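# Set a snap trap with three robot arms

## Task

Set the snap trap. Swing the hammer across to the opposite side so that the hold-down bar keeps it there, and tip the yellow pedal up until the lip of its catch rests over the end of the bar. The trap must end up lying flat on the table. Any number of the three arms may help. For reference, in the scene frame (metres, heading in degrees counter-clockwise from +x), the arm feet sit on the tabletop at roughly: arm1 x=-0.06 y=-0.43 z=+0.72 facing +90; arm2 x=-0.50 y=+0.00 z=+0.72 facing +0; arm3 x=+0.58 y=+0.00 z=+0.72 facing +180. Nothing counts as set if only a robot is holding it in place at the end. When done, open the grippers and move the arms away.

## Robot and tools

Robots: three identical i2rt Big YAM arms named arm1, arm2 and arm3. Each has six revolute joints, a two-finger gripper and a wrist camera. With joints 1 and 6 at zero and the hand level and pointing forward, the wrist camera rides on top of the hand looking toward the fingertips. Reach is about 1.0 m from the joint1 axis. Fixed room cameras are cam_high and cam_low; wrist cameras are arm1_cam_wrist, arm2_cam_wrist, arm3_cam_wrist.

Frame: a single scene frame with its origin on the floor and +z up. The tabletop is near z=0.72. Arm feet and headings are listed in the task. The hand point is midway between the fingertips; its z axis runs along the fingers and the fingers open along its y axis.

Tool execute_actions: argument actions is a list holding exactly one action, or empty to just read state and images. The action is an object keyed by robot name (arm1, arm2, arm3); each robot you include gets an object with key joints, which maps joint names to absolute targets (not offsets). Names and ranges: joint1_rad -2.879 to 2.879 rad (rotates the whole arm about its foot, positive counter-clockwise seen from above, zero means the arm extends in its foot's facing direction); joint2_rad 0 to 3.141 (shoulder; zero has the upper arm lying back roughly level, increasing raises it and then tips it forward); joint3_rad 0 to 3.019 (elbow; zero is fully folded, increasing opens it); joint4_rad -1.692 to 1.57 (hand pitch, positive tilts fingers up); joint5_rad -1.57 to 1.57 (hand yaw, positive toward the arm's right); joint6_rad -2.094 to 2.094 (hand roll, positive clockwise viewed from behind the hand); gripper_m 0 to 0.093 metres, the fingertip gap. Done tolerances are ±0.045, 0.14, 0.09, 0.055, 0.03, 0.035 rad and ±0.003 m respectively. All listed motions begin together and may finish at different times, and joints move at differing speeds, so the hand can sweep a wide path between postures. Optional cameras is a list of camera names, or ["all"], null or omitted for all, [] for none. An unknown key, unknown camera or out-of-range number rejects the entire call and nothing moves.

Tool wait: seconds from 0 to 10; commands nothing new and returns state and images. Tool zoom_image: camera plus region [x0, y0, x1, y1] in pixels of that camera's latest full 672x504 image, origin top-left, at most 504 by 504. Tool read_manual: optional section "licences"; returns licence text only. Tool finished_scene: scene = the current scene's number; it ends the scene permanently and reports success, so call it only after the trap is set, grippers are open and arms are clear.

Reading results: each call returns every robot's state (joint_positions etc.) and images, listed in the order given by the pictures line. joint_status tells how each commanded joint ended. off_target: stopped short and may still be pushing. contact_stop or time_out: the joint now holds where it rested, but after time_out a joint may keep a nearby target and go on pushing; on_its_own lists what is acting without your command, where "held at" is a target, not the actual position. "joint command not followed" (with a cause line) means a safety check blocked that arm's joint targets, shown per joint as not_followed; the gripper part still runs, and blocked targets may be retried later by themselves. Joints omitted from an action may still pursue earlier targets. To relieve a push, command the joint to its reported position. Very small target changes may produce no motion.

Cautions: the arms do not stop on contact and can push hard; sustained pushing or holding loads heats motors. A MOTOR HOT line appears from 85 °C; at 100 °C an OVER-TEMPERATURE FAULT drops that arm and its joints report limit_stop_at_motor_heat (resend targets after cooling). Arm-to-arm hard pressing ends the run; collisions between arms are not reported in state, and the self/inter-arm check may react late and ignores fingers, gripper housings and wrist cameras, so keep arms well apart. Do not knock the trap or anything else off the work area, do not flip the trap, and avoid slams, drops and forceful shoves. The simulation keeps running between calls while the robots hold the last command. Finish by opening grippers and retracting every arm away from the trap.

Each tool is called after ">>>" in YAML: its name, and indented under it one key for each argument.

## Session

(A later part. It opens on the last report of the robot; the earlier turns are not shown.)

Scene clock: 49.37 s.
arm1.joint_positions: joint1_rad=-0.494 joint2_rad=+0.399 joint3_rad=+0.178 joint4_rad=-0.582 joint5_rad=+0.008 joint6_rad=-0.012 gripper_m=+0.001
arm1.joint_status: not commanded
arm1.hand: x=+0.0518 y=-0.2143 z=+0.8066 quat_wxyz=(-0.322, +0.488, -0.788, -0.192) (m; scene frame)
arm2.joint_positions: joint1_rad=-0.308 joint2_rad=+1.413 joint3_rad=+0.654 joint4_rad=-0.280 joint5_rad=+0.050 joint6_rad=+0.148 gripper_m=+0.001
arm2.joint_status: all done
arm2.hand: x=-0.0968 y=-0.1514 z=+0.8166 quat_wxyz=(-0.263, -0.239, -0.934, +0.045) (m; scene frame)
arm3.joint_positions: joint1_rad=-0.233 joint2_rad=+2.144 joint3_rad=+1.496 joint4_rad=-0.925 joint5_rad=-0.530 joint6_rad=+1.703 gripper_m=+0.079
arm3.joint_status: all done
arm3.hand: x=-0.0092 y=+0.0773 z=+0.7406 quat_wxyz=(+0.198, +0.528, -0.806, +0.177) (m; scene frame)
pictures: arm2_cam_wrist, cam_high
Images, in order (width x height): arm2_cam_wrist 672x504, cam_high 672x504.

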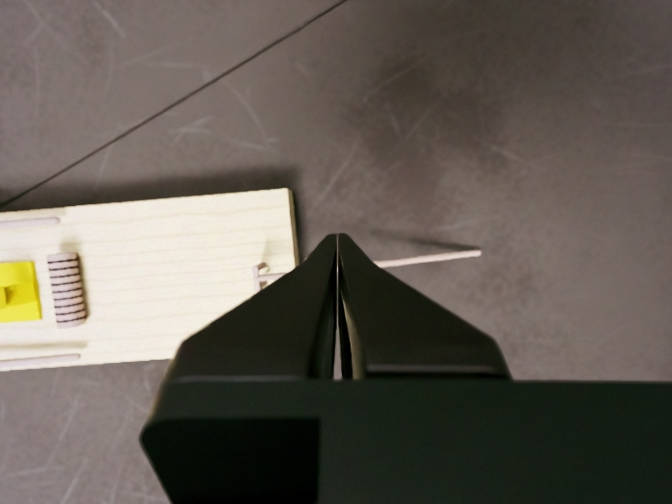

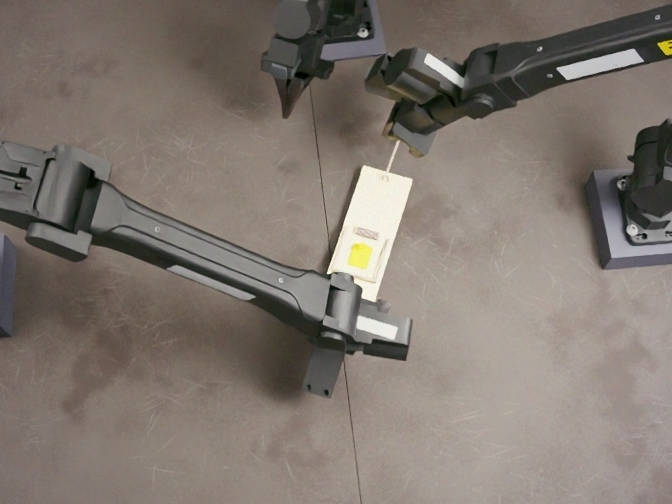

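>>> execute_actions:
  actions:
    - {"arm2":{"joints":{"joint1_rad":0.055,"joint2_rad":1.58,"joint3_rad":0.72,"joint4_rad":-0.09,"joint5_rad":0,"joint6_rad":0.4,"gripper_m":0.02}},"arm3":{"joints":{"joint1_rad":-0.14,"joint2_rad":2.12,"joint3_rad":1.45}},"arm1":{"joints":{"joint1_rad":-0.03,"joint2_rad":0.72,"joint3_rad":0.25,"joint4_rad":-0.33}}}
  cameras: ["arm2_cam_wrist","cam_high","arm1_cam_wrist"]

Scene clock: 51.20 s.
arm1.joint_positions: joint1_rad=-0.037 joint2_rad=+0.719 joint3_rad=+0.193 joint4_rad=-0.357 joint5_rad=+0.009 joint6_rad=-0.012 gripper_m=+0.001
arm1.joint_status: all done
arm1.hand: x=-0.0545 y=-0.1621 z=+0.7763 quat_wxyz=(-0.243, +0.664, -0.667, -0.233) (m; scene frame)
arm2.joint_positions: joint1_rad=+0.061 joint2_rad=+1.588 joint3_rad=+0.685 joint4_rad=-0.111 joint5_rad=+0.000 joint6_rad=+0.382 gripper_m=+0.020
arm2.joint_status: all done
arm2.hand: x=-0.0373 y=+0.0139 z=+0.7770 quat_wxyz=(-0.273, -0.168, -0.945, -0.060) (m; scene frame)
arm3.joint_positions: joint1_rad=-0.147 joint2_rad=+2.127 joint3_rad=+1.473 joint4_rad=-0.924 joint5_rad=-0.503 joint6_rad=+1.715 gripper_m=+0.079
arm3.joint_status: all done
arm3.hand: x=-0.0061 y=+0.0291 z=+0.7421 quat_wxyz=(+0.179, +0.559, -0.790, +0.179) (m; scene frame)
pictures: arm1_cam_wrist, arm2_cam_wrist, cam_high
Images, in order (width x height): arm1_cam_wrist 672x504, arm2_cam_wrist 672x504, cam_high 672x504.

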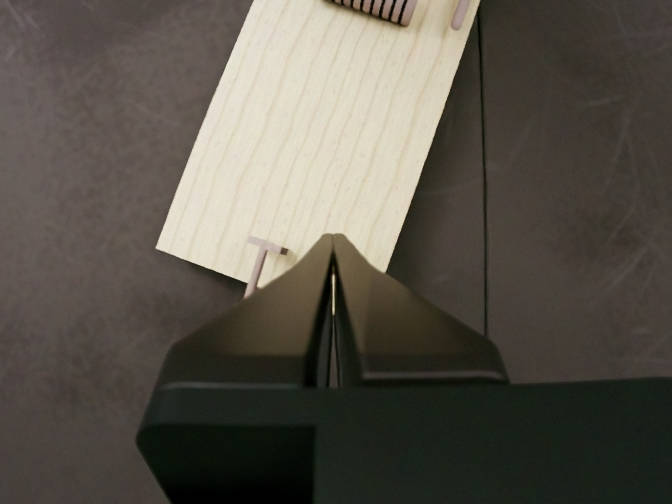

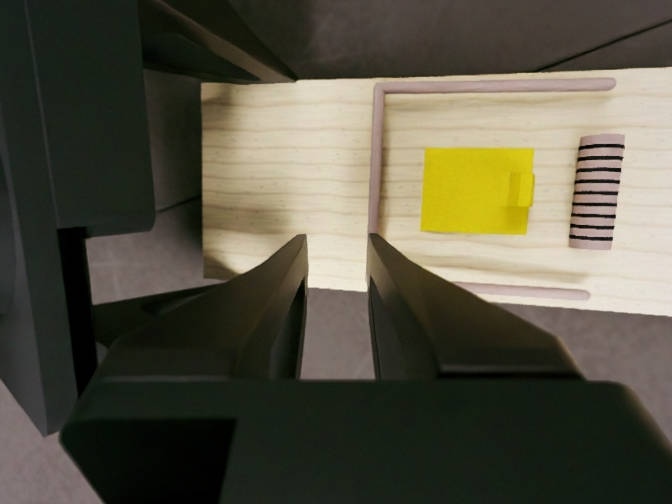

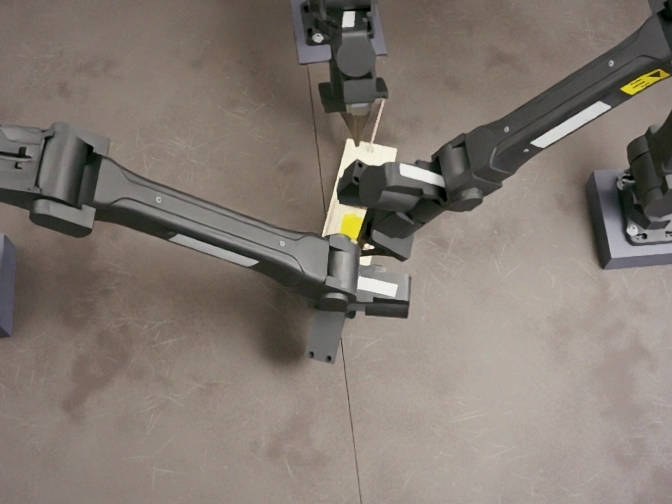

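>>> execute_actions:
  actions:
    - {"arm2":{"joints":{"joint1_rad":0.035,"joint4_rad":-0.05}},"arm3":{"joints":{"joint2_rad":2.19}},"arm1":{"joints":{"joint1_rad":-0.06,"joint2_rad":1.04,"joint3_rad":0.17,"joint4_rad":-0.1}}}
  cameras: []

>>> execute_actions:
  actions:
    - {"arm2":{"joints":{"joint2_rad":1.655}}}
  cameras: ["arm2_cam_wrist"]

>>> execute_actions:
  actions:
    - {"arm2":{"joints":{"gripper_m":0}}}
  cameras: []

>>> execute_actions:
  actions:
    - {"arm2":{"joints":{"joint1_rad":0.03,"joint2_rad":1.55}}}
  cameras: []

>>> execute_actions:
  actions:
    - {"arm2":{"joints":{"joint1_rad":-0.03,"joint2_rad":1.44,"joint3_rad":0.74,"joint4_rad":-0.18,"joint6_rad":0.35}}}
  cameras: []

>>> execute_actions:
  actions:
    - {"arm2":{"joints":{"joint1_rad":-0.12,"joint2_rad":1.4,"joint4_rad":-0.25,"joint6_rad":0.26}},"arm3":{"joints":{"joint1_rad":-0.19}}}
  cameras: ["arm2_cam_wrist","cam_high"]

Scene clock: 52.63 s.
arm1.joint_positions: joint1_rad=-0.051 joint2_rad=+0.968 joint3_rad=+0.193 joint4_rad=-0.082 joint5_rad=+0.009 joint6_rad=-0.012 gripper_m=+0.001
arm1.joint_status: all done
arm1.hand: x=-0.0499 y=-0.1334 z=+0.7548 quat_wxyz=(-0.254, +0.656, -0.669, -0.240) (m; scene frame)
arm2.joint_positions: joint1_rad=+0.043 joint2_rad=+1.588 joint3_rad=+0.685 joint4_rad=-0.071 joint5_rad=+0.000 joint6_rad=+0.383 gripper_m=+0.020
arm2.joint_status: all done
arm2.hand: x=-0.0290 y=+0.0058 z=+0.7824 quat_wxyz=(-0.293, -0.176, -0.938, -0.061) (m; scene frame)
arm3.joint_positions: joint1_rad=-0.147 joint2_rad=+2.127 joint3_rad=+1.473 joint4_rad=-0.922 joint5_rad=-0.502 joint6_rad=+1.710 gripper_m=+0.079
arm3.joint_status: all done
arm3.hand: x=-0.0064 y=+0.0295 z=+0.7416 quat_wxyz=(+0.180, +0.561, -0.788, +0.178) (m; scene frame)
pictures: none
No camera images: the call's "cameras" was empty. Leave "cameras" out to get every camera's image.

Scene clock: 53.40 s.
arm1.joint_positions: joint1_rad=-0.051 joint2_rad=+0.968 joint3_rad=+0.193 joint4_rad=-0.082 joint5_rad=+0.009 joint6_rad=-0.012 gripper_m=+0.001
arm1.joint_status: not commanded
arm1.hand: x=-0.0499 y=-0.1334 z=+0.7548 quat_wxyz=(-0.254, +0.656, -0.669, -0.240) (m; scene frame)
arm2.joint_positions: joint1_rad=+0.043 joint2_rad=+1.654 joint3_rad=+0.689 joint4_rad=-0.064 joint5_rad=+0.002 joint6_rad=+0.383 gripper_m=+0.020
arm2.joint_status: all done
arm2.hand: x=-0.0345 y=+0.0055 z=+0.7552 quat_wxyz=(-0.267, -0.178, -0.946, -0.055) (m; scene frame)
arm3.joint_positions: joint1_rad=-0.147 joint2_rad=+2.127 joint3_rad=+1.473 joint4_rad=-0.922 joint5_rad=-0.502 joint6_rad=+1.710 gripper_m=+0.079
arm3.joint_status: not commanded
arm3.hand: x=-0.0064 y=+0.0295 z=+0.7416 quat_wxyz=(+0.180, +0.561, -0.788, +0.178) (m; scene frame)
pictures: arm2_cam_wrist
Images, in order (width x height): arm2_cam_wrist 672x504.

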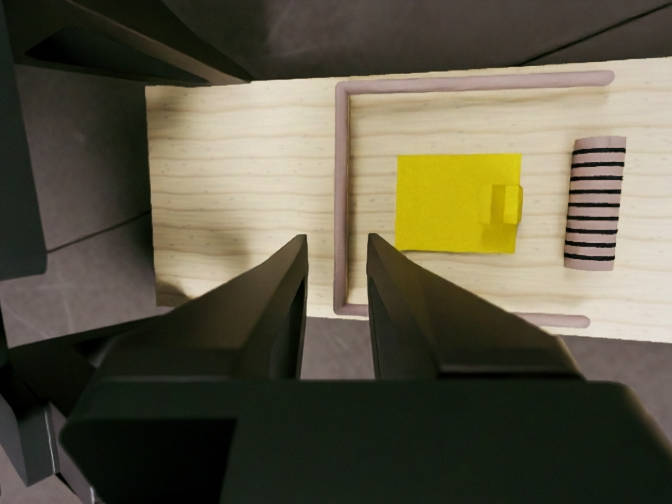

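Scene clock: 53.87 s.
arm1.joint_positions: joint1_rad=-0.051 joint2_rad=+0.968 joint3_rad=+0.193 joint4_rad=-0.082 joint5_rad=+0.009 joint6_rad=-0.012 gripper_m=+0.001
arm1.joint_status: not commanded
arm1.hand: x=-0.0499 y=-0.1334 z=+0.7548 quat_wxyz=(-0.254, +0.656, -0.669, -0.240) (m; scene frame)
arm2.joint_positions: joint1_rad=+0.042 joint2_rad=+1.654 joint3_rad=+0.689 joint4_rad=-0.064 joint5_rad=+0.003 joint6_rad=+0.384 gripper_m=+0.002
arm2.joint_status: all done
arm2.hand: x=-0.0345 y=+0.0048 z=+0.7552 quat_wxyz=(-0.267, -0.179, -0.945, -0.054) (m; scene frame)
arm3.joint_positions: joint1_rad=-0.147 joint2_rad=+2.127 joint3_rad=+1.473 joint4_rad=-0.922 joint5_rad=-0.502 joint6_rad=+1.710 gripper_m=+0.079
arm3.joint_status: not commanded
arm3.hand: x=-0.0064 y=+0.0295 z=+0.7416 quat_wxyz=(+0.180, +0.561, -0.788, +0.178) (m; scene frame)
pictures: none
No camera images: the call's "cameras" was empty. Leave "cameras" out to get every camera's image.

Scene clock: 54.63 s.
arm1.joint_positions: joint1_rad=-0.051 joint2_rad=+0.968 joint3_rad=+0.193 joint4_rad=-0.081 joint5_rad=+0.009 joint6_rad=-0.012 gripper_m=+0.001
arm1.joint_status: not commanded
arm1.hand: x=-0.0499 y=-0.1333 z=+0.7548 quat_wxyz=(-0.254, +0.656, -0.669, -0.240) (m; scene frame)
arm2.joint_positions: joint1_rad=+0.038 joint2_rad=+1.608 joint3_rad=+0.679 joint4_rad=-0.067 joint5_rad=+0.002 joint6_rad=+0.386 gripper_m=+0.002
arm2.joint_status: all done
arm2.hand: x=-0.0339 y=+0.0028 z=+0.7718 quat_wxyz=(-0.283, -0.181, -0.940, -0.058) (m; scene frame)
arm3.joint_positions: joint1_rad=-0.147 joint2_rad=+2.127 joint3_rad=+1.473 joint4_rad=-0.921 joint5_rad=-0.502 joint6_rad=+1.710 gripper_m=+0.079
arm3.joint_status: not commanded
arm3.hand: x=-0.0066 y=+0.0295 z=+0.7416 quat_wxyz=(+0.180, +0.561, -0.788, +0.178) (m; scene frame)
pictures: none
No camera images: the call's "cameras" was empty. Leave "cameras" out to get every camera's image.

Scene clock: 55.43 s.
arm1.joint_positions: joint1_rad=-0.051 joint2_rad=+0.968 joint3_rad=+0.193 joint4_rad=-0.081 joint5_rad=+0.009 joint6_rad=-0.012 gripper_m=+0.001
arm1.joint_status: not commanded
arm1.hand: x=-0.0499 y=-0.1333 z=+0.7548 quat_wxyz=(-0.254, +0.656, -0.669, -0.240) (m; scene frame)
arm2.joint_positions: joint1_rad=-0.016 joint2_rad=+1.489 joint3_rad=+0.679 joint4_rad=-0.175 joint5_rad=-0.010 joint6_rad=+0.368 gripper_m=+0.002
arm2.joint_status: all done
arm2.hand: x=-0.0431 y=-0.0201 z=+0.8092 quat_wxyz=(-0.288, -0.196, -0.936, -0.054) (m; scene frame)
arm3.joint_positions: joint1_rad=-0.147 joint2_rad=+2.127 joint3_rad=+1.473 joint4_rad=-0.921 joint5_rad=-0.502 joint6_rad=+1.710 gripper_m=+0.079
arm3.joint_status: not commanded
arm3.hand: x=-0.0066 y=+0.0295 z=+0.7416 quat_wxyz=(+0.180, +0.561, -0.788, +0.178) (m; scene frame)
pictures: none
No camera images: the call's "cameras" was empty. Leave "cameras" out to get every camera's image.

Scene clock: 56.33 s.
arm1.joint_positions: joint1_rad=-0.051 joint2_rad=+0.969 joint3_rad=+0.193 joint4_rad=-0.080 joint5_rad=+0.009 joint6_rad=-0.012 gripper_m=+0.001
arm1.joint_status: not commanded
arm1.hand: x=-0.0499 y=-0.1331 z=+0.7548 quat_wxyz=(-0.254, +0.656, -0.669, -0.240) (m; scene frame)
arm2.joint_positions: joint1_rad=-0.076 joint2_rad=+1.442 joint3_rad=+0.684 joint4_rad=-0.241 joint5_rad=-0.031 joint6_rad=+0.284 gripper_m=+0.002
arm2.joint_status: all done
arm2.hand: x=-0.0515 y=-0.0432 z=+0.8227 quat_wxyz=(-0.284, -0.182, -0.940, -0.043) (m; scene frame)
arm3.joint_positions: joint1_rad=-0.154 joint2_rad=+2.130 joint3_rad=+1.473 joint4_rad=-0.919 joint5_rad=-0.517 joint6_rad=+1.704 gripper_m=+0.079
arm3.joint_status: all done
arm3.hand: x=-0.0068 y=+0.0311 z=+0.7416 quat_wxyz=(+0.186, +0.560, -0.787, +0.182) (m; scene frame)
pictures: arm2_cam_wrist, cam_high
Images, in order (width x height): arm2_cam_wrist 672x504, cam_high 672x504.

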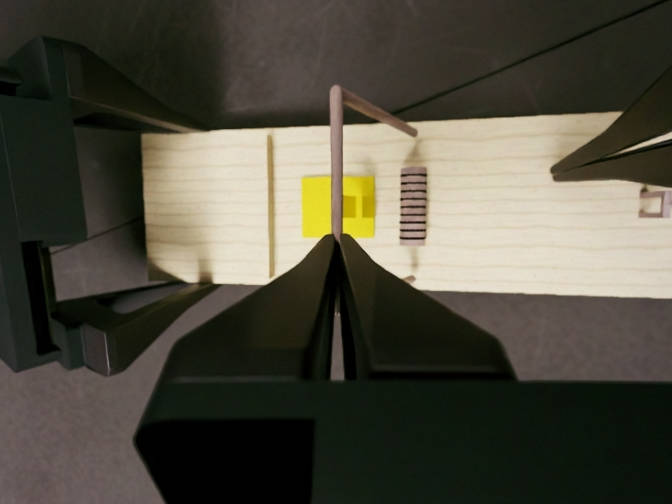

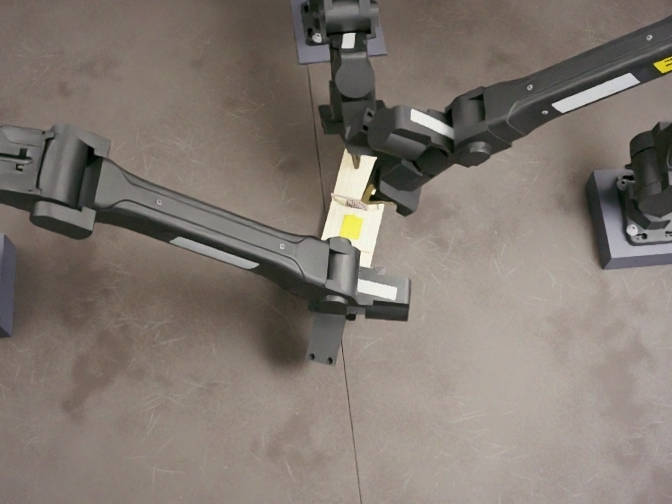

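>>> execute_actions:
  actions:
    - {"arm2":{"joints":{"joint2_rad":1.47,"joint3_rad":0.69}},"arm3":{"joints":{"joint1_rad":-0.22}}}
  cameras: []

>>> execute_actions:
  actions:
    - {"arm2":{"joints":{"gripper_m":0.012,"joint2_rad":1.49}}}
  cameras: ["arm2_cam_wrist","arm3_cam_wrist"]

Scene clock: 58.17 s.
arm1.joint_positions: joint1_rad=-0.051 joint2_rad=+0.969 joint3_rad=+0.193 joint4_rad=-0.080 joint5_rad=+0.009 joint6_rad=-0.012 gripper_m=+0.001
arm1.joint_status: not commanded
arm1.hand: x=-0.0499 y=-0.1331 z=+0.7548 quat_wxyz=(-0.254, +0.656, -0.669, -0.240) (m; scene frame)
arm2.joint_positions: joint1_rad=-0.076 joint2_rad=+1.450 joint3_rad=+0.684 joint4_rad=-0.241 joint5_rad=-0.045 joint6_rad=+0.283 gripper_m=+0.002
arm2.joint_status: all done
arm2.hand: x=-0.0519 y=-0.0406 z=+0.8194 quat_wxyz=(-0.279, -0.180, -0.942, -0.050) (m; scene frame)
arm3.joint_positions: joint1_rad=-0.158 joint2_rad=+2.131 joint3_rad=+1.473 joint4_rad=-0.919 joint5_rad=-0.527 joint6_rad=+1.701 gripper_m=+0.079
arm3.joint_status: joint1_rad time_out (moved -0.004 of -0.066)
arm3.on_its_own: joint1_rad reads -0.158 and still pushes toward -0.220 since a time_out
arm3.hand: x=-0.0068 y=+0.0319 z=+0.7415 quat_wxyz=(+0.190, +0.559, -0.786, +0.185) (m; scene frame)
pictures: none
No camera images: the call's "cameras" was empty. Leave "cameras" out to get every camera's image.

not run: a stop came earlier in this reply.

>>> execute_actions:
  actions:
    - {"arm2":{"joints":{"gripper_m":0.012,"joint2_rad":1.49}}}
  cameras: ["arm2_cam_wrist","arm3_cam_wrist"]

Scene clock: 58.83 s.
arm1.joint_positions: joint1_rad=-0.051 joint2_rad=+0.969 joint3_rad=+0.193 joint4_rad=-0.080 joint5_rad=+0.009 joint6_rad=-0.012 gripper_m=+0.001
arm1.joint_status: not commanded
arm1.hand: x=-0.0499 y=-0.1331 z=+0.7548 quat_wxyz=(-0.254, +0.656, -0.669, -0.240) (m; scene frame)
arm2.joint_positions: joint1_rad=-0.071 joint2_rad=+1.464 joint3_rad=+0.688 joint4_rad=-0.240 joint5_rad=-0.052 joint6_rad=+0.283 gripper_m=+0.012
arm2.joint_status: all done
arm2.hand: x=-0.0509 y=-0.0375 z=+0.8151 quat_wxyz=(-0.275, -0.177, -0.944, -0.053) (m; scene frame)
arm3.joint_positions: joint1_rad=-0.158 joint2_rad=+2.131 joint3_rad=+1.473 joint4_rad=-0.919 joint5_rad=-0.527 joint6_rad=+1.701 gripper_m=+0.079
arm3.joint_status: not commanded
arm3.on_its_own: joint1_rad reads -0.158 and still pushes toward -0.220 since a time_out
arm3.hand: x=-0.0068 y=+0.0319 z=+0.7415 quat_wxyz=(+0.190, +0.559, -0.786, +0.185) (m; scene frame)
pictures: arm2_cam_wrist, arm3_cam_wrist
Images, in order (width x height): arm2_cam_wrist 672x504, arm3_cam_wrist 672x504.

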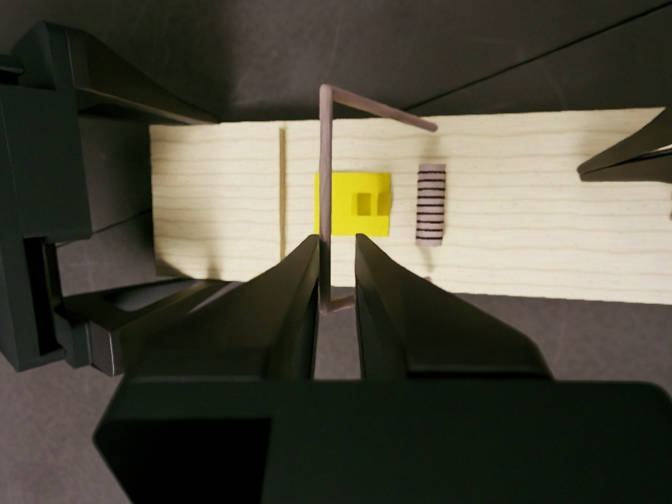

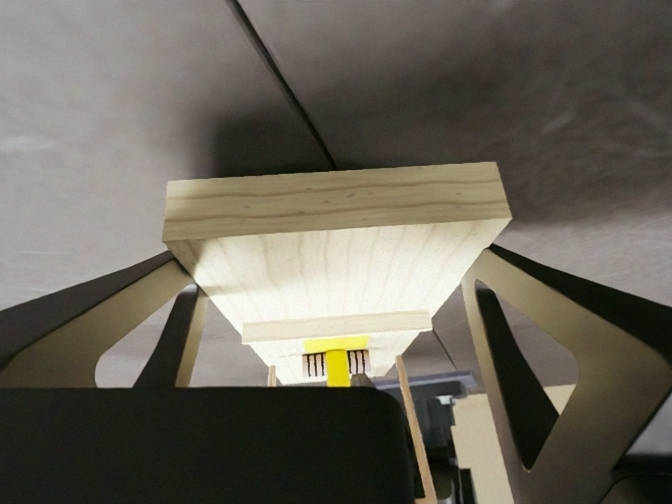

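>>> execute_actions:
  actions:
    - {"arm2":{"joints":{"joint1_rad":-0.17,"joint2_rad":1.47,"joint6_rad":0.22}},"arm1":{"joints":{"joint2_rad":0.45,"joint4_rad":-0.6}}}
  cameras: ["arm2_cam_wrist","cam_high"]

>>> execute_actions:
  actions:
    - {"arm2":{"joints":{"joint1_rad":-0.23,"joint6_rad":0.17}},"arm1":{"joints":{"joint1_rad":-0.5}}}
  cameras: ["arm2_cam_wrist","cam_high"]

Scene clock: 60.70 s.
arm1.joint_positions: joint1_rad=-0.051 joint2_rad=+0.454 joint3_rad=+0.177 joint4_rad=-0.582 joint5_rad=+0.009 joint6_rad=-0.012 gripper_m=+0.001
arm1.joint_status: all done
arm1.hand: x=-0.0513 y=-0.1909 z=+0.7940 quat_wxyz=(-0.253, +0.656, -0.669, -0.240) (m; scene frame)
arm2.joint_positions: joint1_rad=-0.084 joint2_rad=+1.460 joint3_rad=+0.688 joint4_rad=-0.240 joint5_rad=-0.059 joint6_rad=+0.244 gripper_m=+0.012
arm2.joint_status: joint1_rad time_out (moved -0.013 of -0.099); the others done
arm2.on_its_own: joint1_rad reads -0.084 and still pushes toward -0.170 since a time_out
arm2.hand: x=-0.0509 y=-0.0422 z=+0.8169 quat_wxyz=(-0.278, -0.164, -0.945, -0.049) (m; scene frame)
arm3.joint_positions: joint1_rad=-0.158 joint2_rad=+2.132 joint3_rad=+1.473 joint4_rad=-0.919 joint5_rad=-0.532 joint6_rad=+1.700 gripper_m=+0.079
arm3.joint_status: not commanded
arm3.on_its_own: joint1_rad reads -0.158 and still pushes toward -0.220 since a time_out
arm3.hand: x=-0.0069 y=+0.0311 z=+0.7418 quat_wxyz=(+0.192, +0.558, -0.785, +0.187) (m; scene frame)
pictures: arm2_cam_wrist, cam_high
Images, in order (width x height): arm2_cam_wrist 672x504, cam_high 672x504.

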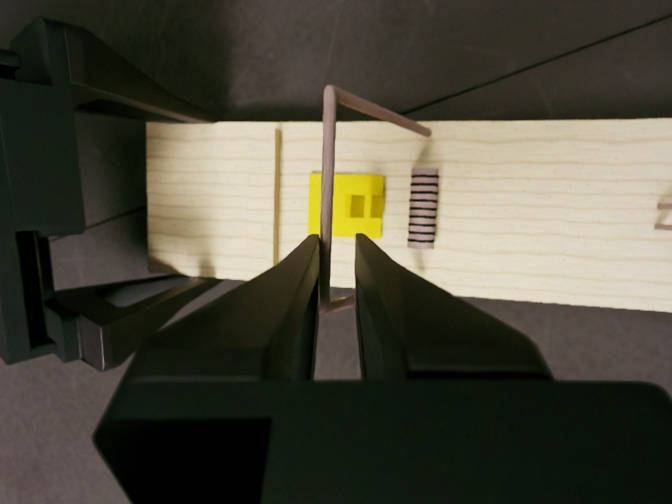

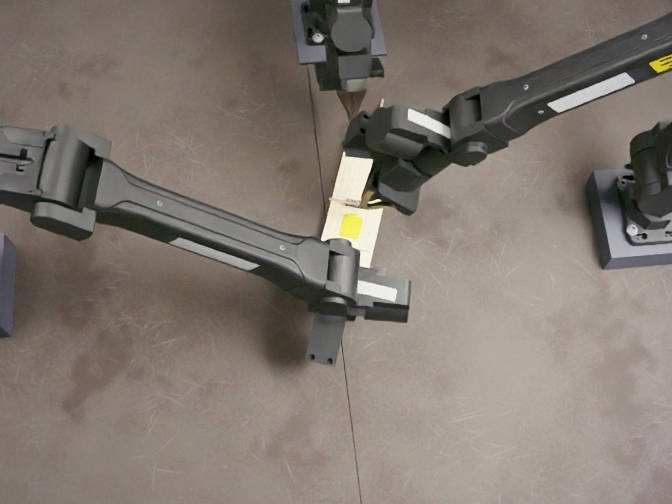

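not run: a stop came earlier in this reply.

>>> execute_actions:
  actions:
    - {"arm2":{"joints":{"joint2_rad":1.415}},"arm1":{"joints":{"joint1_rad":-0.5}}}
  cameras: ["arm2_cam_wrist"]

>>> execute_actions:
  actions:
    - {"arm2":{"joints":{"joint1_rad":-0.21,"joint2_rad":1.43,"joint6_rad":0.18}}}
  cameras: ["arm2_cam_wrist"]

Scene clock: 62.03 s.
arm1.joint_positions: joint1_rad=-0.494 joint2_rad=+0.454 joint3_rad=+0.177 joint4_rad=-0.582 joint5_rad=+0.009 joint6_rad=-0.012 gripper_m=+0.001
arm1.joint_status: all done
arm1.hand: x=+0.0504 y=-0.2176 z=+0.7937 quat_wxyz=(-0.299, +0.493, -0.797, -0.178) (m; scene frame)
arm2.joint_positions: joint1_rad=-0.106 joint2_rad=+1.436 joint3_rad=+0.680 joint4_rad=-0.242 joint5_rad=-0.046 joint6_rad=+0.240 gripper_m=+0.012
arm2.joint_status: all done
arm2.on_its_own: joint1_rad reads -0.106 and still pushes toward -0.170 since a time_out
arm2.hand: x=-0.0542 y=-0.0537 z=+0.8236 quat_wxyz=(-0.285, -0.173, -0.942, -0.040) (m; scene frame)
arm3.joint_positions: joint1_rad=-0.158 joint2_rad=+2.132 joint3_rad=+1.473 joint4_rad=-0.919 joint5_rad=-0.533 joint6_rad=+1.699 gripper_m=+0.079
arm3.joint_status: not commanded
arm3.on_its_own: joint1_rad reads -0.158 and still pushes toward -0.220 since a time_out
arm3.hand: x=-0.0069 y=+0.0311 z=+0.7418 quat_wxyz=(+0.192, +0.559, -0.785, +0.187) (m; scene frame)
pictures: arm2_cam_wrist
Images, in order (width x height): arm2_cam_wrist 672x504.

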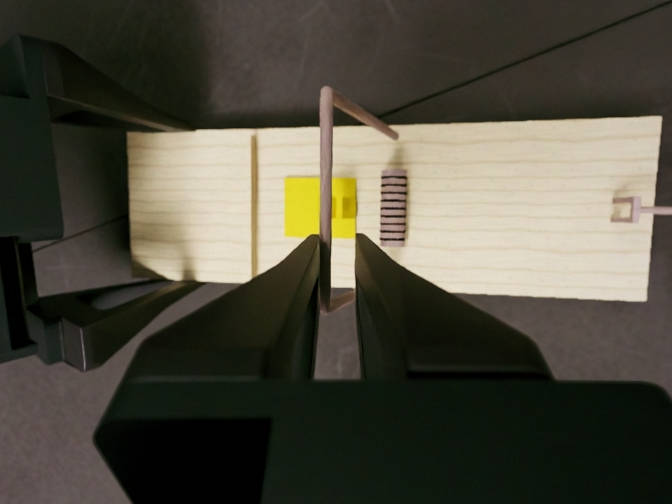

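Scene clock: 63.67 s.
arm1.joint_positions: joint1_rad=-0.494 joint2_rad=+0.454 joint3_rad=+0.177 joint4_rad=-0.582 joint5_rad=+0.009 joint6_rad=-0.012 gripper_m=+0.001
arm1.joint_status: not commanded
arm1.hand: x=+0.0504 y=-0.2176 z=+0.7937 quat_wxyz=(-0.299, +0.493, -0.797, -0.178) (m; scene frame)
arm2.joint_positions: joint1_rad=-0.136 joint2_rad=+1.431 joint3_rad=+0.680 joint4_rad=-0.247 joint5_rad=-0.053 joint6_rad=+0.201 gripper_m=+0.012
arm2.joint_status: joint1_rad time_out (moved -0.030 of -0.104); the others done
arm2.on_its_own: joint1_rad reads -0.136 and still pushes toward -0.210 since a time_out
arm2.hand: x=-0.0562 y=-0.0657 z=+0.8253 quat_wxyz=(-0.287, -0.168, -0.943, -0.034) (m; scene frame)
arm3.joint_positions: joint1_rad=-0.158 joint2_rad=+2.132 joint3_rad=+1.473 joint4_rad=-0.920 joint5_rad=-0.535 joint6_rad=+1.691 gripper_m=+0.079
arm3.joint_status: not commanded
arm3.on_its_own: joint1_rad reads -0.158 and still pushes toward -0.220 since a time_out
arm3.hand: x=-0.0068 y=+0.0308 z=+0.7418 quat_wxyz=(+0.193, +0.562, -0.782, +0.187) (m; scene frame)
pictures: arm2_cam_wrist
Images, in order (width x height): arm2_cam_wrist 672x504.

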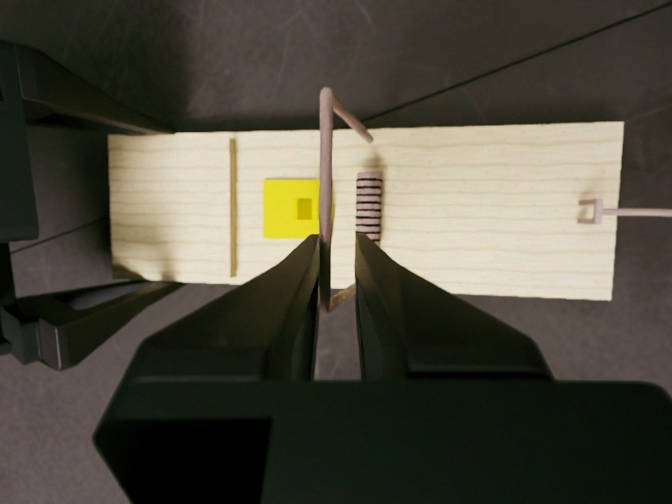

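Vertical. Now press down to seat deeper while advancing.

>>> execute_actions:
  actions:
    - {"arm2":{"joints":{"joint1_rad":-0.24,"joint2_rad":1.5,"joint3_rad":0.67,"joint6_rad":0.16}}}
  cameras: ["arm2_cam_wrist"]

Scene clock: 65.67 s.
arm1.joint_positions: joint1_rad=-0.494 joint2_rad=+0.454 joint3_rad=+0.177 joint4_rad=-0.582 joint5_rad=+0.009 joint6_rad=-0.012 gripper_m=+0.001
arm1.joint_status: not commanded
arm1.hand: x=+0.0504 y=-0.2176 z=+0.7937 quat_wxyz=(-0.299, +0.493, -0.797, -0.178) (m; scene frame)
arm2.joint_positions: joint1_rad=-0.178 joint2_rad=+1.458 joint3_rad=+0.678 joint4_rad=-0.241 joint5_rad=-0.046 joint6_rad=+0.177 gripper_m=+0.012
arm2.joint_status: joint1_rad time_out (moved -0.042 of -0.104); the others done
arm2.on_its_own: joint1_rad reads -0.178 and still pushes toward -0.240 since a time_out
arm2.hand: x=-0.0618 y=-0.0851 z=+0.8132 quat_wxyz=(-0.276, -0.179, -0.944, -0.022) (m; scene frame)
arm3.joint_positions: joint1_rad=-0.158 joint2_rad=+2.132 joint3_rad=+1.473 joint4_rad=-0.920 joint5_rad=-0.535 joint6_rad=+1.691 gripper_m=+0.079
arm3.joint_status: not commanded
arm3.on_its_own: joint1_rad reads -0.158 and still pushes toward -0.220 since a time_out
arm3.hand: x=-0.0068 y=+0.0308 z=+0.7418 quat_wxyz=(+0.193, +0.562, -0.782, +0.187) (m; scene frame)
pictures: arm2_cam_wrist
Images, in order (width x height): arm2_cam_wrist 672x504.

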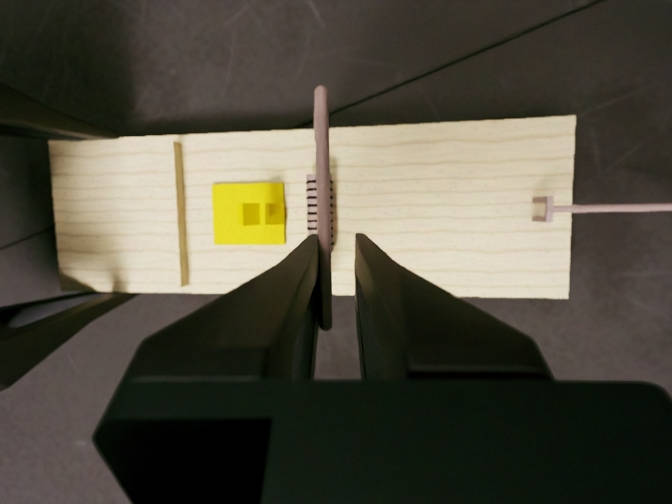

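>>> execute_actions:
  actions:
    - {"arm2":{"joints":{"gripper_m":0}}}
  cameras: []

>>> execute_actions:
  actions:
    - {"arm2":{"joints":{"joint1_rad":-0.275,"joint2_rad":1.53,"joint3_rad":0.63,"joint4_rad":-0.17,"joint6_rad":0.08}}}
  cameras: ["arm2_cam_wrist"]

>>> execute_actions:
  actions:
    - {"arm2":{"joints":{"joint1_rad":-0.29,"joint2_rad":1.62,"joint3_rad":0.59,"joint4_rad":-0.05,"joint6_rad":0.04}},"arm3":{"joints":{"joint1_rad":-0.18}}}

Scene clock: 66.50 s.
arm1.joint_positions: joint1_rad=-0.494 joint2_rad=+0.454 joint3_rad=+0.177 joint4_rad=-0.582 joint5_rad=+0.009 joint6_rad=-0.012 gripper_m=+0.001
arm1.joint_status: not commanded
arm1.hand: x=+0.0504 y=-0.2176 z=+0.7937 quat_wxyz=(-0.299, +0.493, -0.797, -0.178) (m; scene frame)
arm2.joint_positions: joint1_rad=-0.178 joint2_rad=+1.459 joint3_rad=+0.678 joint4_rad=-0.241 joint5_rad=-0.046 joint6_rad=+0.172 gripper_m=+0.003
arm2.joint_status: all done
arm2.on_its_own: joint1_rad reads -0.178 and still pushes toward -0.240 since a time_out
arm2.hand: x=-0.0618 y=-0.0851 z=+0.8129 quat_wxyz=(-0.276, -0.176, -0.945, -0.021) (m; scene frame)
arm3.joint_positions: joint1_rad=-0.158 joint2_rad=+2.132 joint3_rad=+1.473 joint4_rad=-0.920 joint5_rad=-0.535 joint6_rad=+1.691 gripper_m=+0.079
arm3.joint_status: not commanded
arm3.on_its_own: joint1_rad reads -0.158 and still pushes toward -0.220 since a time_out
arm3.hand: x=-0.0068 y=+0.0308 z=+0.7418 quat_wxyz=(+0.193, +0.562, -0.782, +0.187) (m; scene frame)
pictures: none
No camera images: the call's "cameras" was empty. Leave "cameras" out to get every camera's image.

Scene clock: 68.33 s.
arm1.joint_positions: joint1_rad=-0.494 joint2_rad=+0.454 joint3_rad=+0.177 joint4_rad=-0.582 joint5_rad=+0.009 joint6_rad=-0.012 gripper_m=+0.001
arm1.joint_status: not commanded
arm1.hand: x=+0.0504 y=-0.2176 z=+0.7937 quat_wxyz=(-0.299, +0.493, -0.797, -0.178) (m; scene frame)
arm2.joint_positions: joint1_rad=-0.226 joint2_rad=+1.475 joint3_rad=+0.651 joint4_rad=-0.179 joint5_rad=-0.041 joint6_rad=+0.105 gripper_m=+0.003
arm2.joint_status: joint1_rad time_out (moved -0.048 of -0.097); the others done
arm2.on_its_own: joint1_rad reads -0.226 and still pushes toward -0.275 since a time_out
arm2.hand: x=-0.0683 y=-0.1063 z=+0.8030 quat_wxyz=(-0.285, -0.167, -0.944, -0.002) (m; scene frame)
arm3.joint_positions: joint1_rad=-0.158 joint2_rad=+2.132 joint3_rad=+1.473 joint4_rad=-0.920 joint5_rad=-0.535 joint6_rad=+1.691 gripper_m=+0.079
arm3.joint_status: not commanded
arm3.on_its_own: joint1_rad reads -0.158 and still pushes toward -0.220 since a time_out
arm3.hand: x=-0.0068 y=+0.0308 z=+0.7418 quat_wxyz=(+0.193, +0.562, -0.782, +0.187) (m; scene frame)
pictures: arm2_cam_wrist
Images, in order (width x height): arm2_cam_wrist 672x504.

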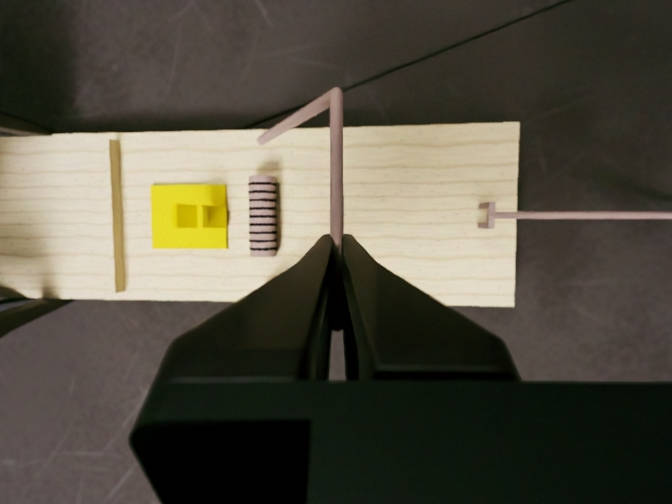

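not run: a stop came earlier in this reply.

>>> execute_actions:
  actions:
    - {"arm2":{"joints":{"joint1_rad":-0.3,"joint2_rad":1.6,"joint3_rad":0.6,"joint4_rad":-0.13,"joint6_rad":0.04}}}
  cameras: ["arm2_cam_wrist"]

>>> execute_actions:
  actions:
    - {"arm2":{"joints":{"joint2_rad":1.67,"joint3_rad":0.57,"joint4_rad":-0.07}},"arm3":{"joints":{"joint1_rad":-0.18}}}

Scene clock: 69.27 s.
arm1.joint_positions: joint1_rad=-0.494 joint2_rad=+0.454 joint3_rad=+0.177 joint4_rad=-0.582 joint5_rad=+0.009 joint6_rad=-0.012 gripper_m=+0.001
arm1.joint_status: not commanded
arm1.hand: x=+0.0504 y=-0.2176 z=+0.7937 quat_wxyz=(-0.299, +0.493, -0.797, -0.178) (m; scene frame)
arm2.joint_positions: joint1_rad=-0.271 joint2_rad=+1.539 joint3_rad=+0.635 joint4_rad=-0.117 joint5_rad=-0.027 joint6_rad=+0.060 gripper_m=+0.003
arm2.joint_status: all done
arm2.hand: x=-0.0761 y=-0.1270 z=+0.7779 quat_wxyz=(-0.275, -0.170, -0.946, +0.016) (m; scene frame)
arm3.joint_positions: joint1_rad=-0.158 joint2_rad=+2.132 joint3_rad=+1.473 joint4_rad=-0.920 joint5_rad=-0.535 joint6_rad=+1.691 gripper_m=+0.079
arm3.joint_status: not commanded
arm3.on_its_own: joint1_rad reads -0.158 and still pushes toward -0.220 since a time_out
arm3.hand: x=-0.0068 y=+0.0308 z=+0.7418 quat_wxyz=(+0.193, +0.562, -0.782, +0.187) (m; scene frame)
pictures: arm2_cam_wrist
Images, in order (width x height): arm2_cam_wrist 672x504.

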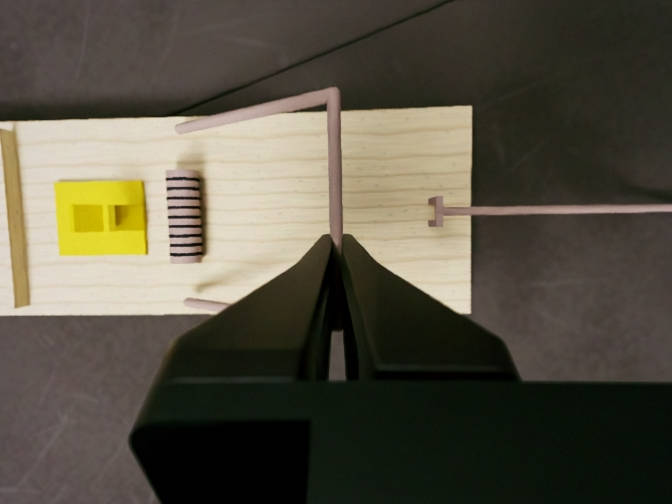

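Scene clock: 69.97 s.
arm1.joint_positions: joint1_rad=-0.494 joint2_rad=+0.454 joint3_rad=+0.177 joint4_rad=-0.582 joint5_rad=+0.009 joint6_rad=-0.012 gripper_m=+0.001
arm1.joint_status: not commanded
arm1.hand: x=+0.0504 y=-0.2176 z=+0.7937 quat_wxyz=(-0.299, +0.493, -0.797, -0.178) (m; scene frame)
arm2.joint_positions: joint1_rad=-0.284 joint2_rad=+1.602 joint3_rad=+0.621 joint4_rad=-0.046 joint5_rad=-0.015 joint6_rad=+0.051 gripper_m=+0.003
arm2.joint_status: all done
arm2.hand: x=-0.0794 y=-0.1342 z=+0.7557 quat_wxyz=(-0.272, -0.174, -0.946, +0.025) (m; scene frame)
arm3.joint_positions: joint1_rad=-0.155 joint2_rad=+2.132 joint3_rad=+1.473 joint4_rad=-0.920 joint5_rad=-0.530 joint6_rad=+1.691 gripper_m=+0.079
arm3.joint_status: all done
arm3.hand: x=-0.0066 y=+0.0296 z=+0.7414 quat_wxyz=(+0.191, +0.563, -0.782, +0.186) (m; scene frame)
pictures: arm1_cam_wrist, arm2_cam_wrist, arm3_cam_wrist, cam_high, cam_low
Images, in order (width x height): arm1_cam_wrist 672x504, arm2_cam_wrist 672x504, arm3_cam_wrist 672x504, cam_high 672x504, cam_low 672x504.

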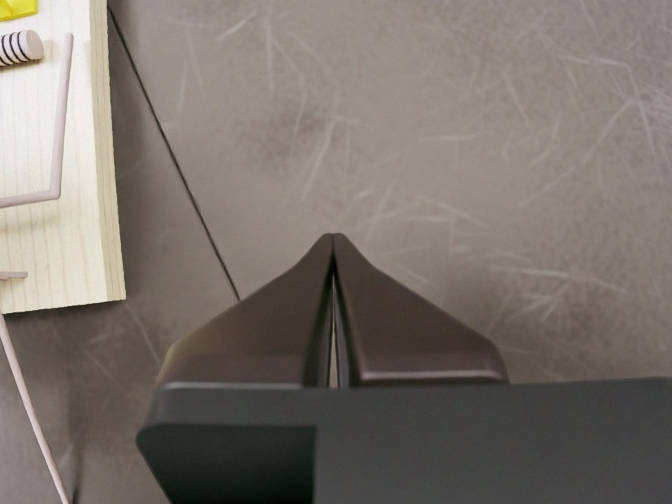

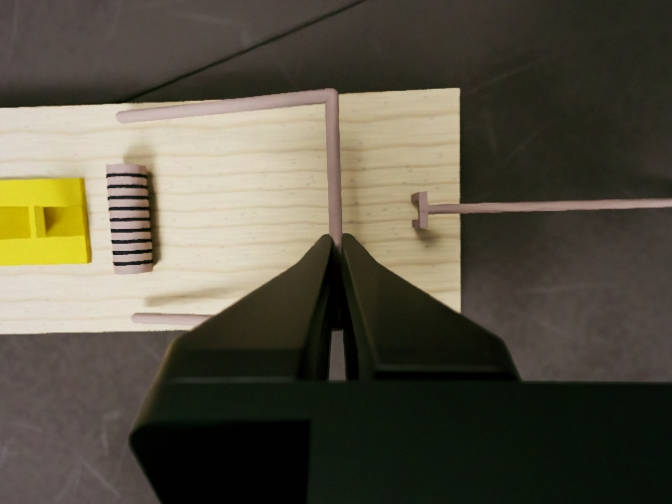

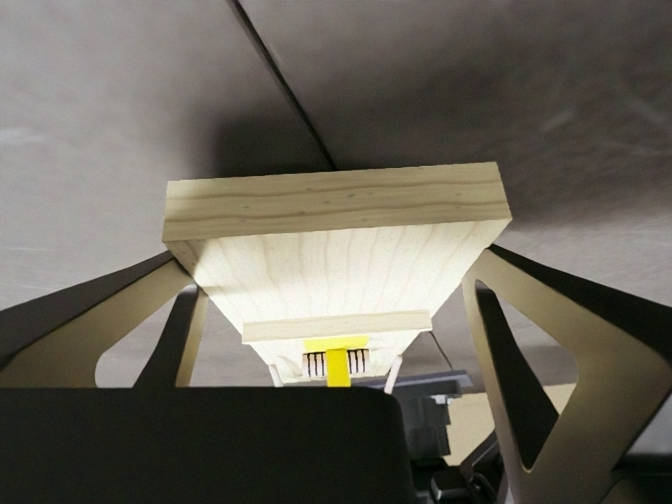

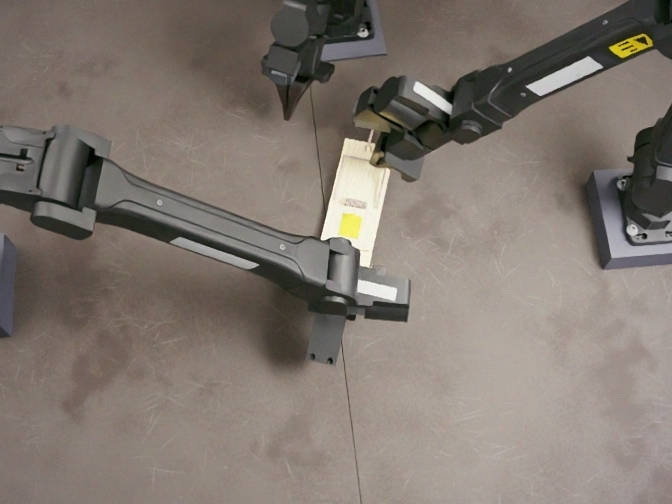

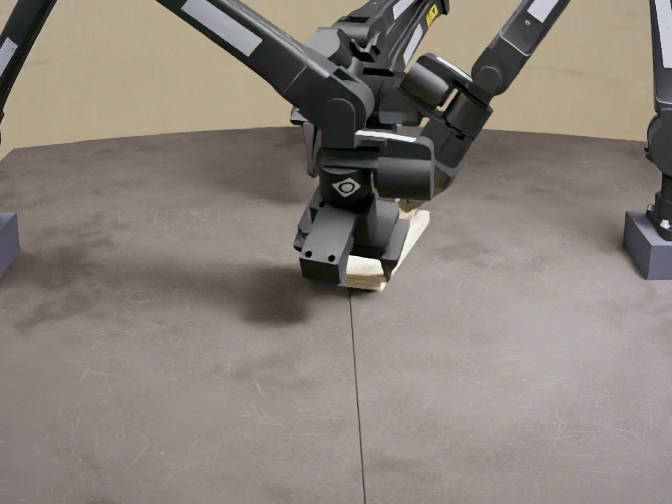

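>>> execute_actions:
  actions:
    - {"arm3":{"joints":{"gripper_m":0.093,"joint1_rad":-0.155,"joint2_rad":2.12}}}
  cameras: []

>>> execute_actions:
  actions:
    - {"arm3":{"joints":{"joint2_rad":1.75,"joint3_rad":1.2}},"arm1":{"joints":{"joint2_rad":0.1,"joint4_rad":-1.0}}}
  cameras: []

>>> execute_actions:
  actions:
    - {"arm3":{"joints":{"joint1_rad":0.239,"joint2_rad":1.75,"joint3_rad":0.8,"joint4_rad":0.4,"joint5_rad":0,"joint6_rad":0,"gripper_m":0}}}
  cameras: ["cam_high"]

>>> execute_actions:
  actions:
    - {"arm3":{"joints":{"joint2_rad":1.93,"joint3_rad":0.94,"joint4_rad":0.52}}}

Scene clock: 71.43 s.
arm1.joint_positions: joint1_rad=-0.494 joint2_rad=+0.454 joint3_rad=+0.177 joint4_rad=-0.582 joint5_rad=+0.009 joint6_rad=-0.012 gripper_m=+0.001
arm1.joint_status: not commanded
arm1.hand: x=+0.0504 y=-0.2176 z=+0.7937 quat_wxyz=(-0.299, +0.493, -0.797, -0.178) (m; scene frame)
arm2.joint_positions: joint1_rad=-0.284 joint2_rad=+1.602 joint3_rad=+0.621 joint4_rad=-0.046 joint5_rad=-0.015 joint6_rad=+0.051 gripper_m=+0.003
arm2.joint_status: not commanded
arm2.hand: x=-0.0794 y=-0.1342 z=+0.7557 quat_wxyz=(-0.272, -0.174, -0.946, +0.025) (m; scene frame)
arm3.joint_positions: joint1_rad=-0.152 joint2_rad=+2.126 joint3_rad=+1.470 joint4_rad=-0.924 joint5_rad=-0.516 joint6_rad=+1.697 gripper_m=+0.093
arm3.joint_status: all done
arm3.hand: x=-0.0050 y=+0.0301 z=+0.7425 quat_wxyz=(+0.185, +0.563, -0.785, +0.183) (m; scene frame)
pictures: none
No camera images: the call's "cameras" was empty. Leave "cameras" out to get every camera's image.

Scene clock: 72.63 s.
arm1.joint_positions: joint1_rad=-0.494 joint2_rad=+0.104 joint3_rad=+0.177 joint4_rad=-0.982 joint5_rad=+0.009 joint6_rad=-0.012 gripper_m=+0.001
arm1.joint_status: all done
arm1.hand: x=+0.0255 y=-0.2668 z=+0.7979 quat_wxyz=(-0.279, +0.498, -0.804, -0.165) (m; scene frame)
arm2.joint_positions: joint1_rad=-0.290 joint2_rad=+1.602 joint3_rad=+0.624 joint4_rad=-0.038 joint5_rad=-0.003 joint6_rad=+0.084 gripper_m=+0.003
arm2.joint_status: not commanded
arm2.hand: x=-0.0776 y=-0.1398 z=+0.7579 quat_wxyz=(-0.277, -0.193, -0.941, +0.028) (m; scene frame)
arm3.joint_positions: joint1_rad=-0.153 joint2_rad=+1.737 joint3_rad=+1.203 joint4_rad=-0.927 joint5_rad=-0.499 joint6_rad=+1.712 gripper_m=+0.093
arm3.joint_status: all done
arm3.hand: x=+0.0685 y=+0.0193 z=+0.8576 quat_wxyz=(+0.217, +0.569, -0.781, +0.136) (m; scene frame)
pictures: none
No camera images: the call's "cameras" was empty. Leave "cameras" out to get every camera's image.

Scene clock: 74.87 s.
arm1.joint_positions: joint1_rad=-0.494 joint2_rad=+0.104 joint3_rad=+0.177 joint4_rad=-0.982 joint5_rad=+0.009 joint6_rad=-0.012 gripper_m=+0.001
arm1.joint_status: not commanded
arm1.hand: x=+0.0255 y=-0.2668 z=+0.7979 quat_wxyz=(-0.279, +0.498, -0.804, -0.165) (m; scene frame)
arm2.joint_positions: joint1_rad=-0.290 joint2_rad=+1.602 joint3_rad=+0.624 joint4_rad=-0.038 joint5_rad=-0.003 joint6_rad=+0.084 gripper_m=+0.003
arm2.joint_status: not commanded
arm2.hand: x=-0.0776 y=-0.1398 z=+0.7579 quat_wxyz=(-0.277, -0.193, -0.941, +0.028) (m; scene frame)
arm3.joint_positions: joint1_rad=+0.246 joint2_rad=+1.739 joint3_rad=+0.798 joint4_rad=+0.382 joint5_rad=-0.004 joint6_rad=+0.009 gripper_m=+0.001
arm3.joint_status: all done
arm3.hand: x=+0.0061 y=-0.1168 z=+0.8370 quat_wxyz=(+0.057, +0.871, +0.082, -0.480) (m; scene frame)
pictures: cam_high
Images, in order (width x height): cam_high 672x504.

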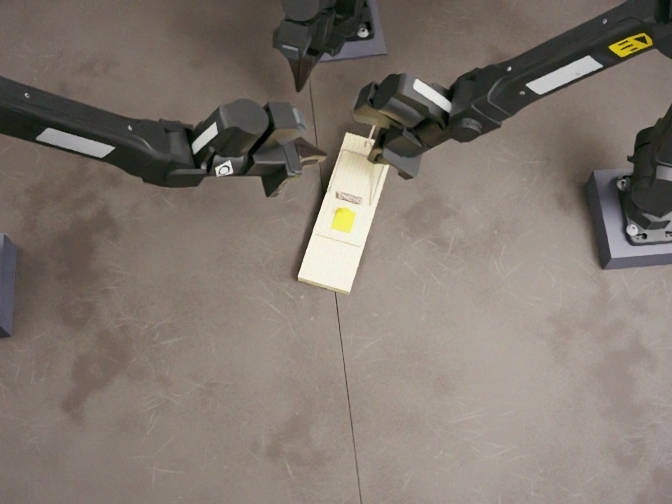

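Scene clock: 75.83 s.
arm1.joint_positions: joint1_rad=-0.494 joint2_rad=+0.104 joint3_rad=+0.177 joint4_rad=-0.982 joint5_rad=+0.009 joint6_rad=-0.012 gripper_m=+0.001
arm1.joint_status: not commanded
arm1.hand: x=+0.0255 y=-0.2668 z=+0.7979 quat_wxyz=(-0.279, +0.498, -0.804, -0.165) (m; scene frame)
arm2.joint_positions: joint1_rad=-0.290 joint2_rad=+1.602 joint3_rad=+0.624 joint4_rad=-0.038 joint5_rad=-0.003 joint6_rad=+0.084 gripper_m=+0.003
arm2.joint_status: not commanded
arm2.hand: x=-0.0776 y=-0.1398 z=+0.7579 quat_wxyz=(-0.277, -0.193, -0.941, +0.028) (m; scene frame)
arm3.joint_positions: joint1_rad=+0.246 joint2_rad=+1.922 joint3_rad=+0.905 joint4_rad=+0.503 joint5_rad=-0.004 joint6_rad=+0.008 gripper_m=+0.001
arm3.joint_status: all done
arm3.hand: x=-0.0384 y=-0.1263 z=+0.8010 quat_wxyz=(+0.059, +0.860, +0.081, -0.500) (m; scene frame)
pictures: arm1_cam_wrist, arm2_cam_wrist, arm3_cam_wrist, cam_high, cam_low
Images, in order (width x height): arm1_cam_wrist 672x504, arm2_cam_wrist 672x504, arm3_cam_wrist 672x504, cam_high 672x504, cam_low 672x504.

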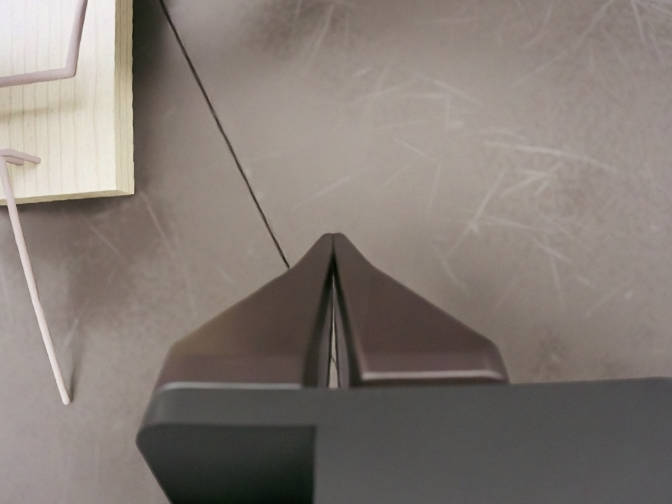

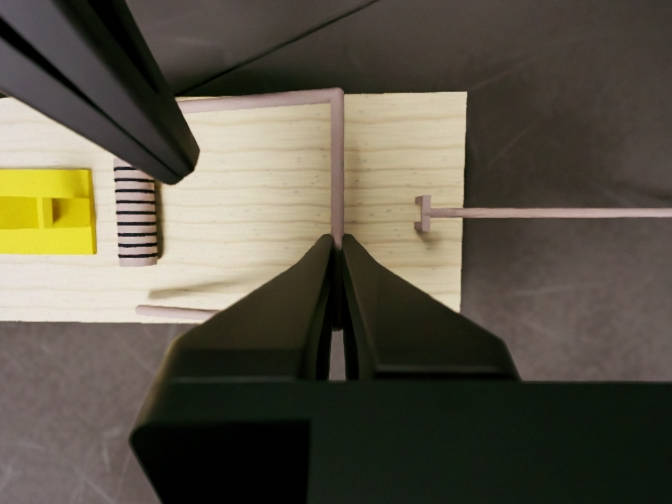

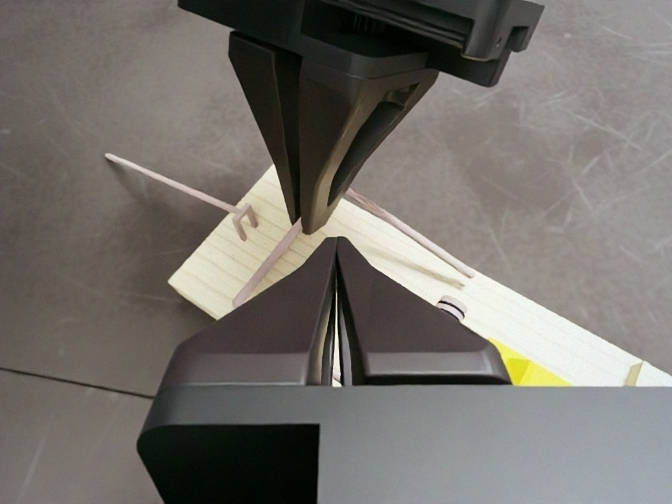

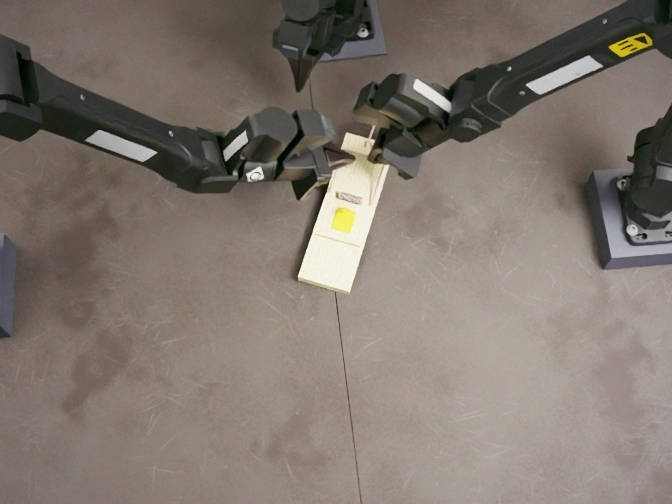

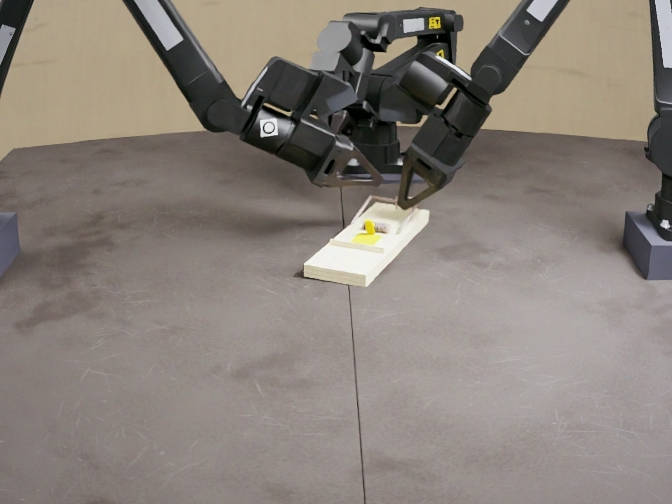

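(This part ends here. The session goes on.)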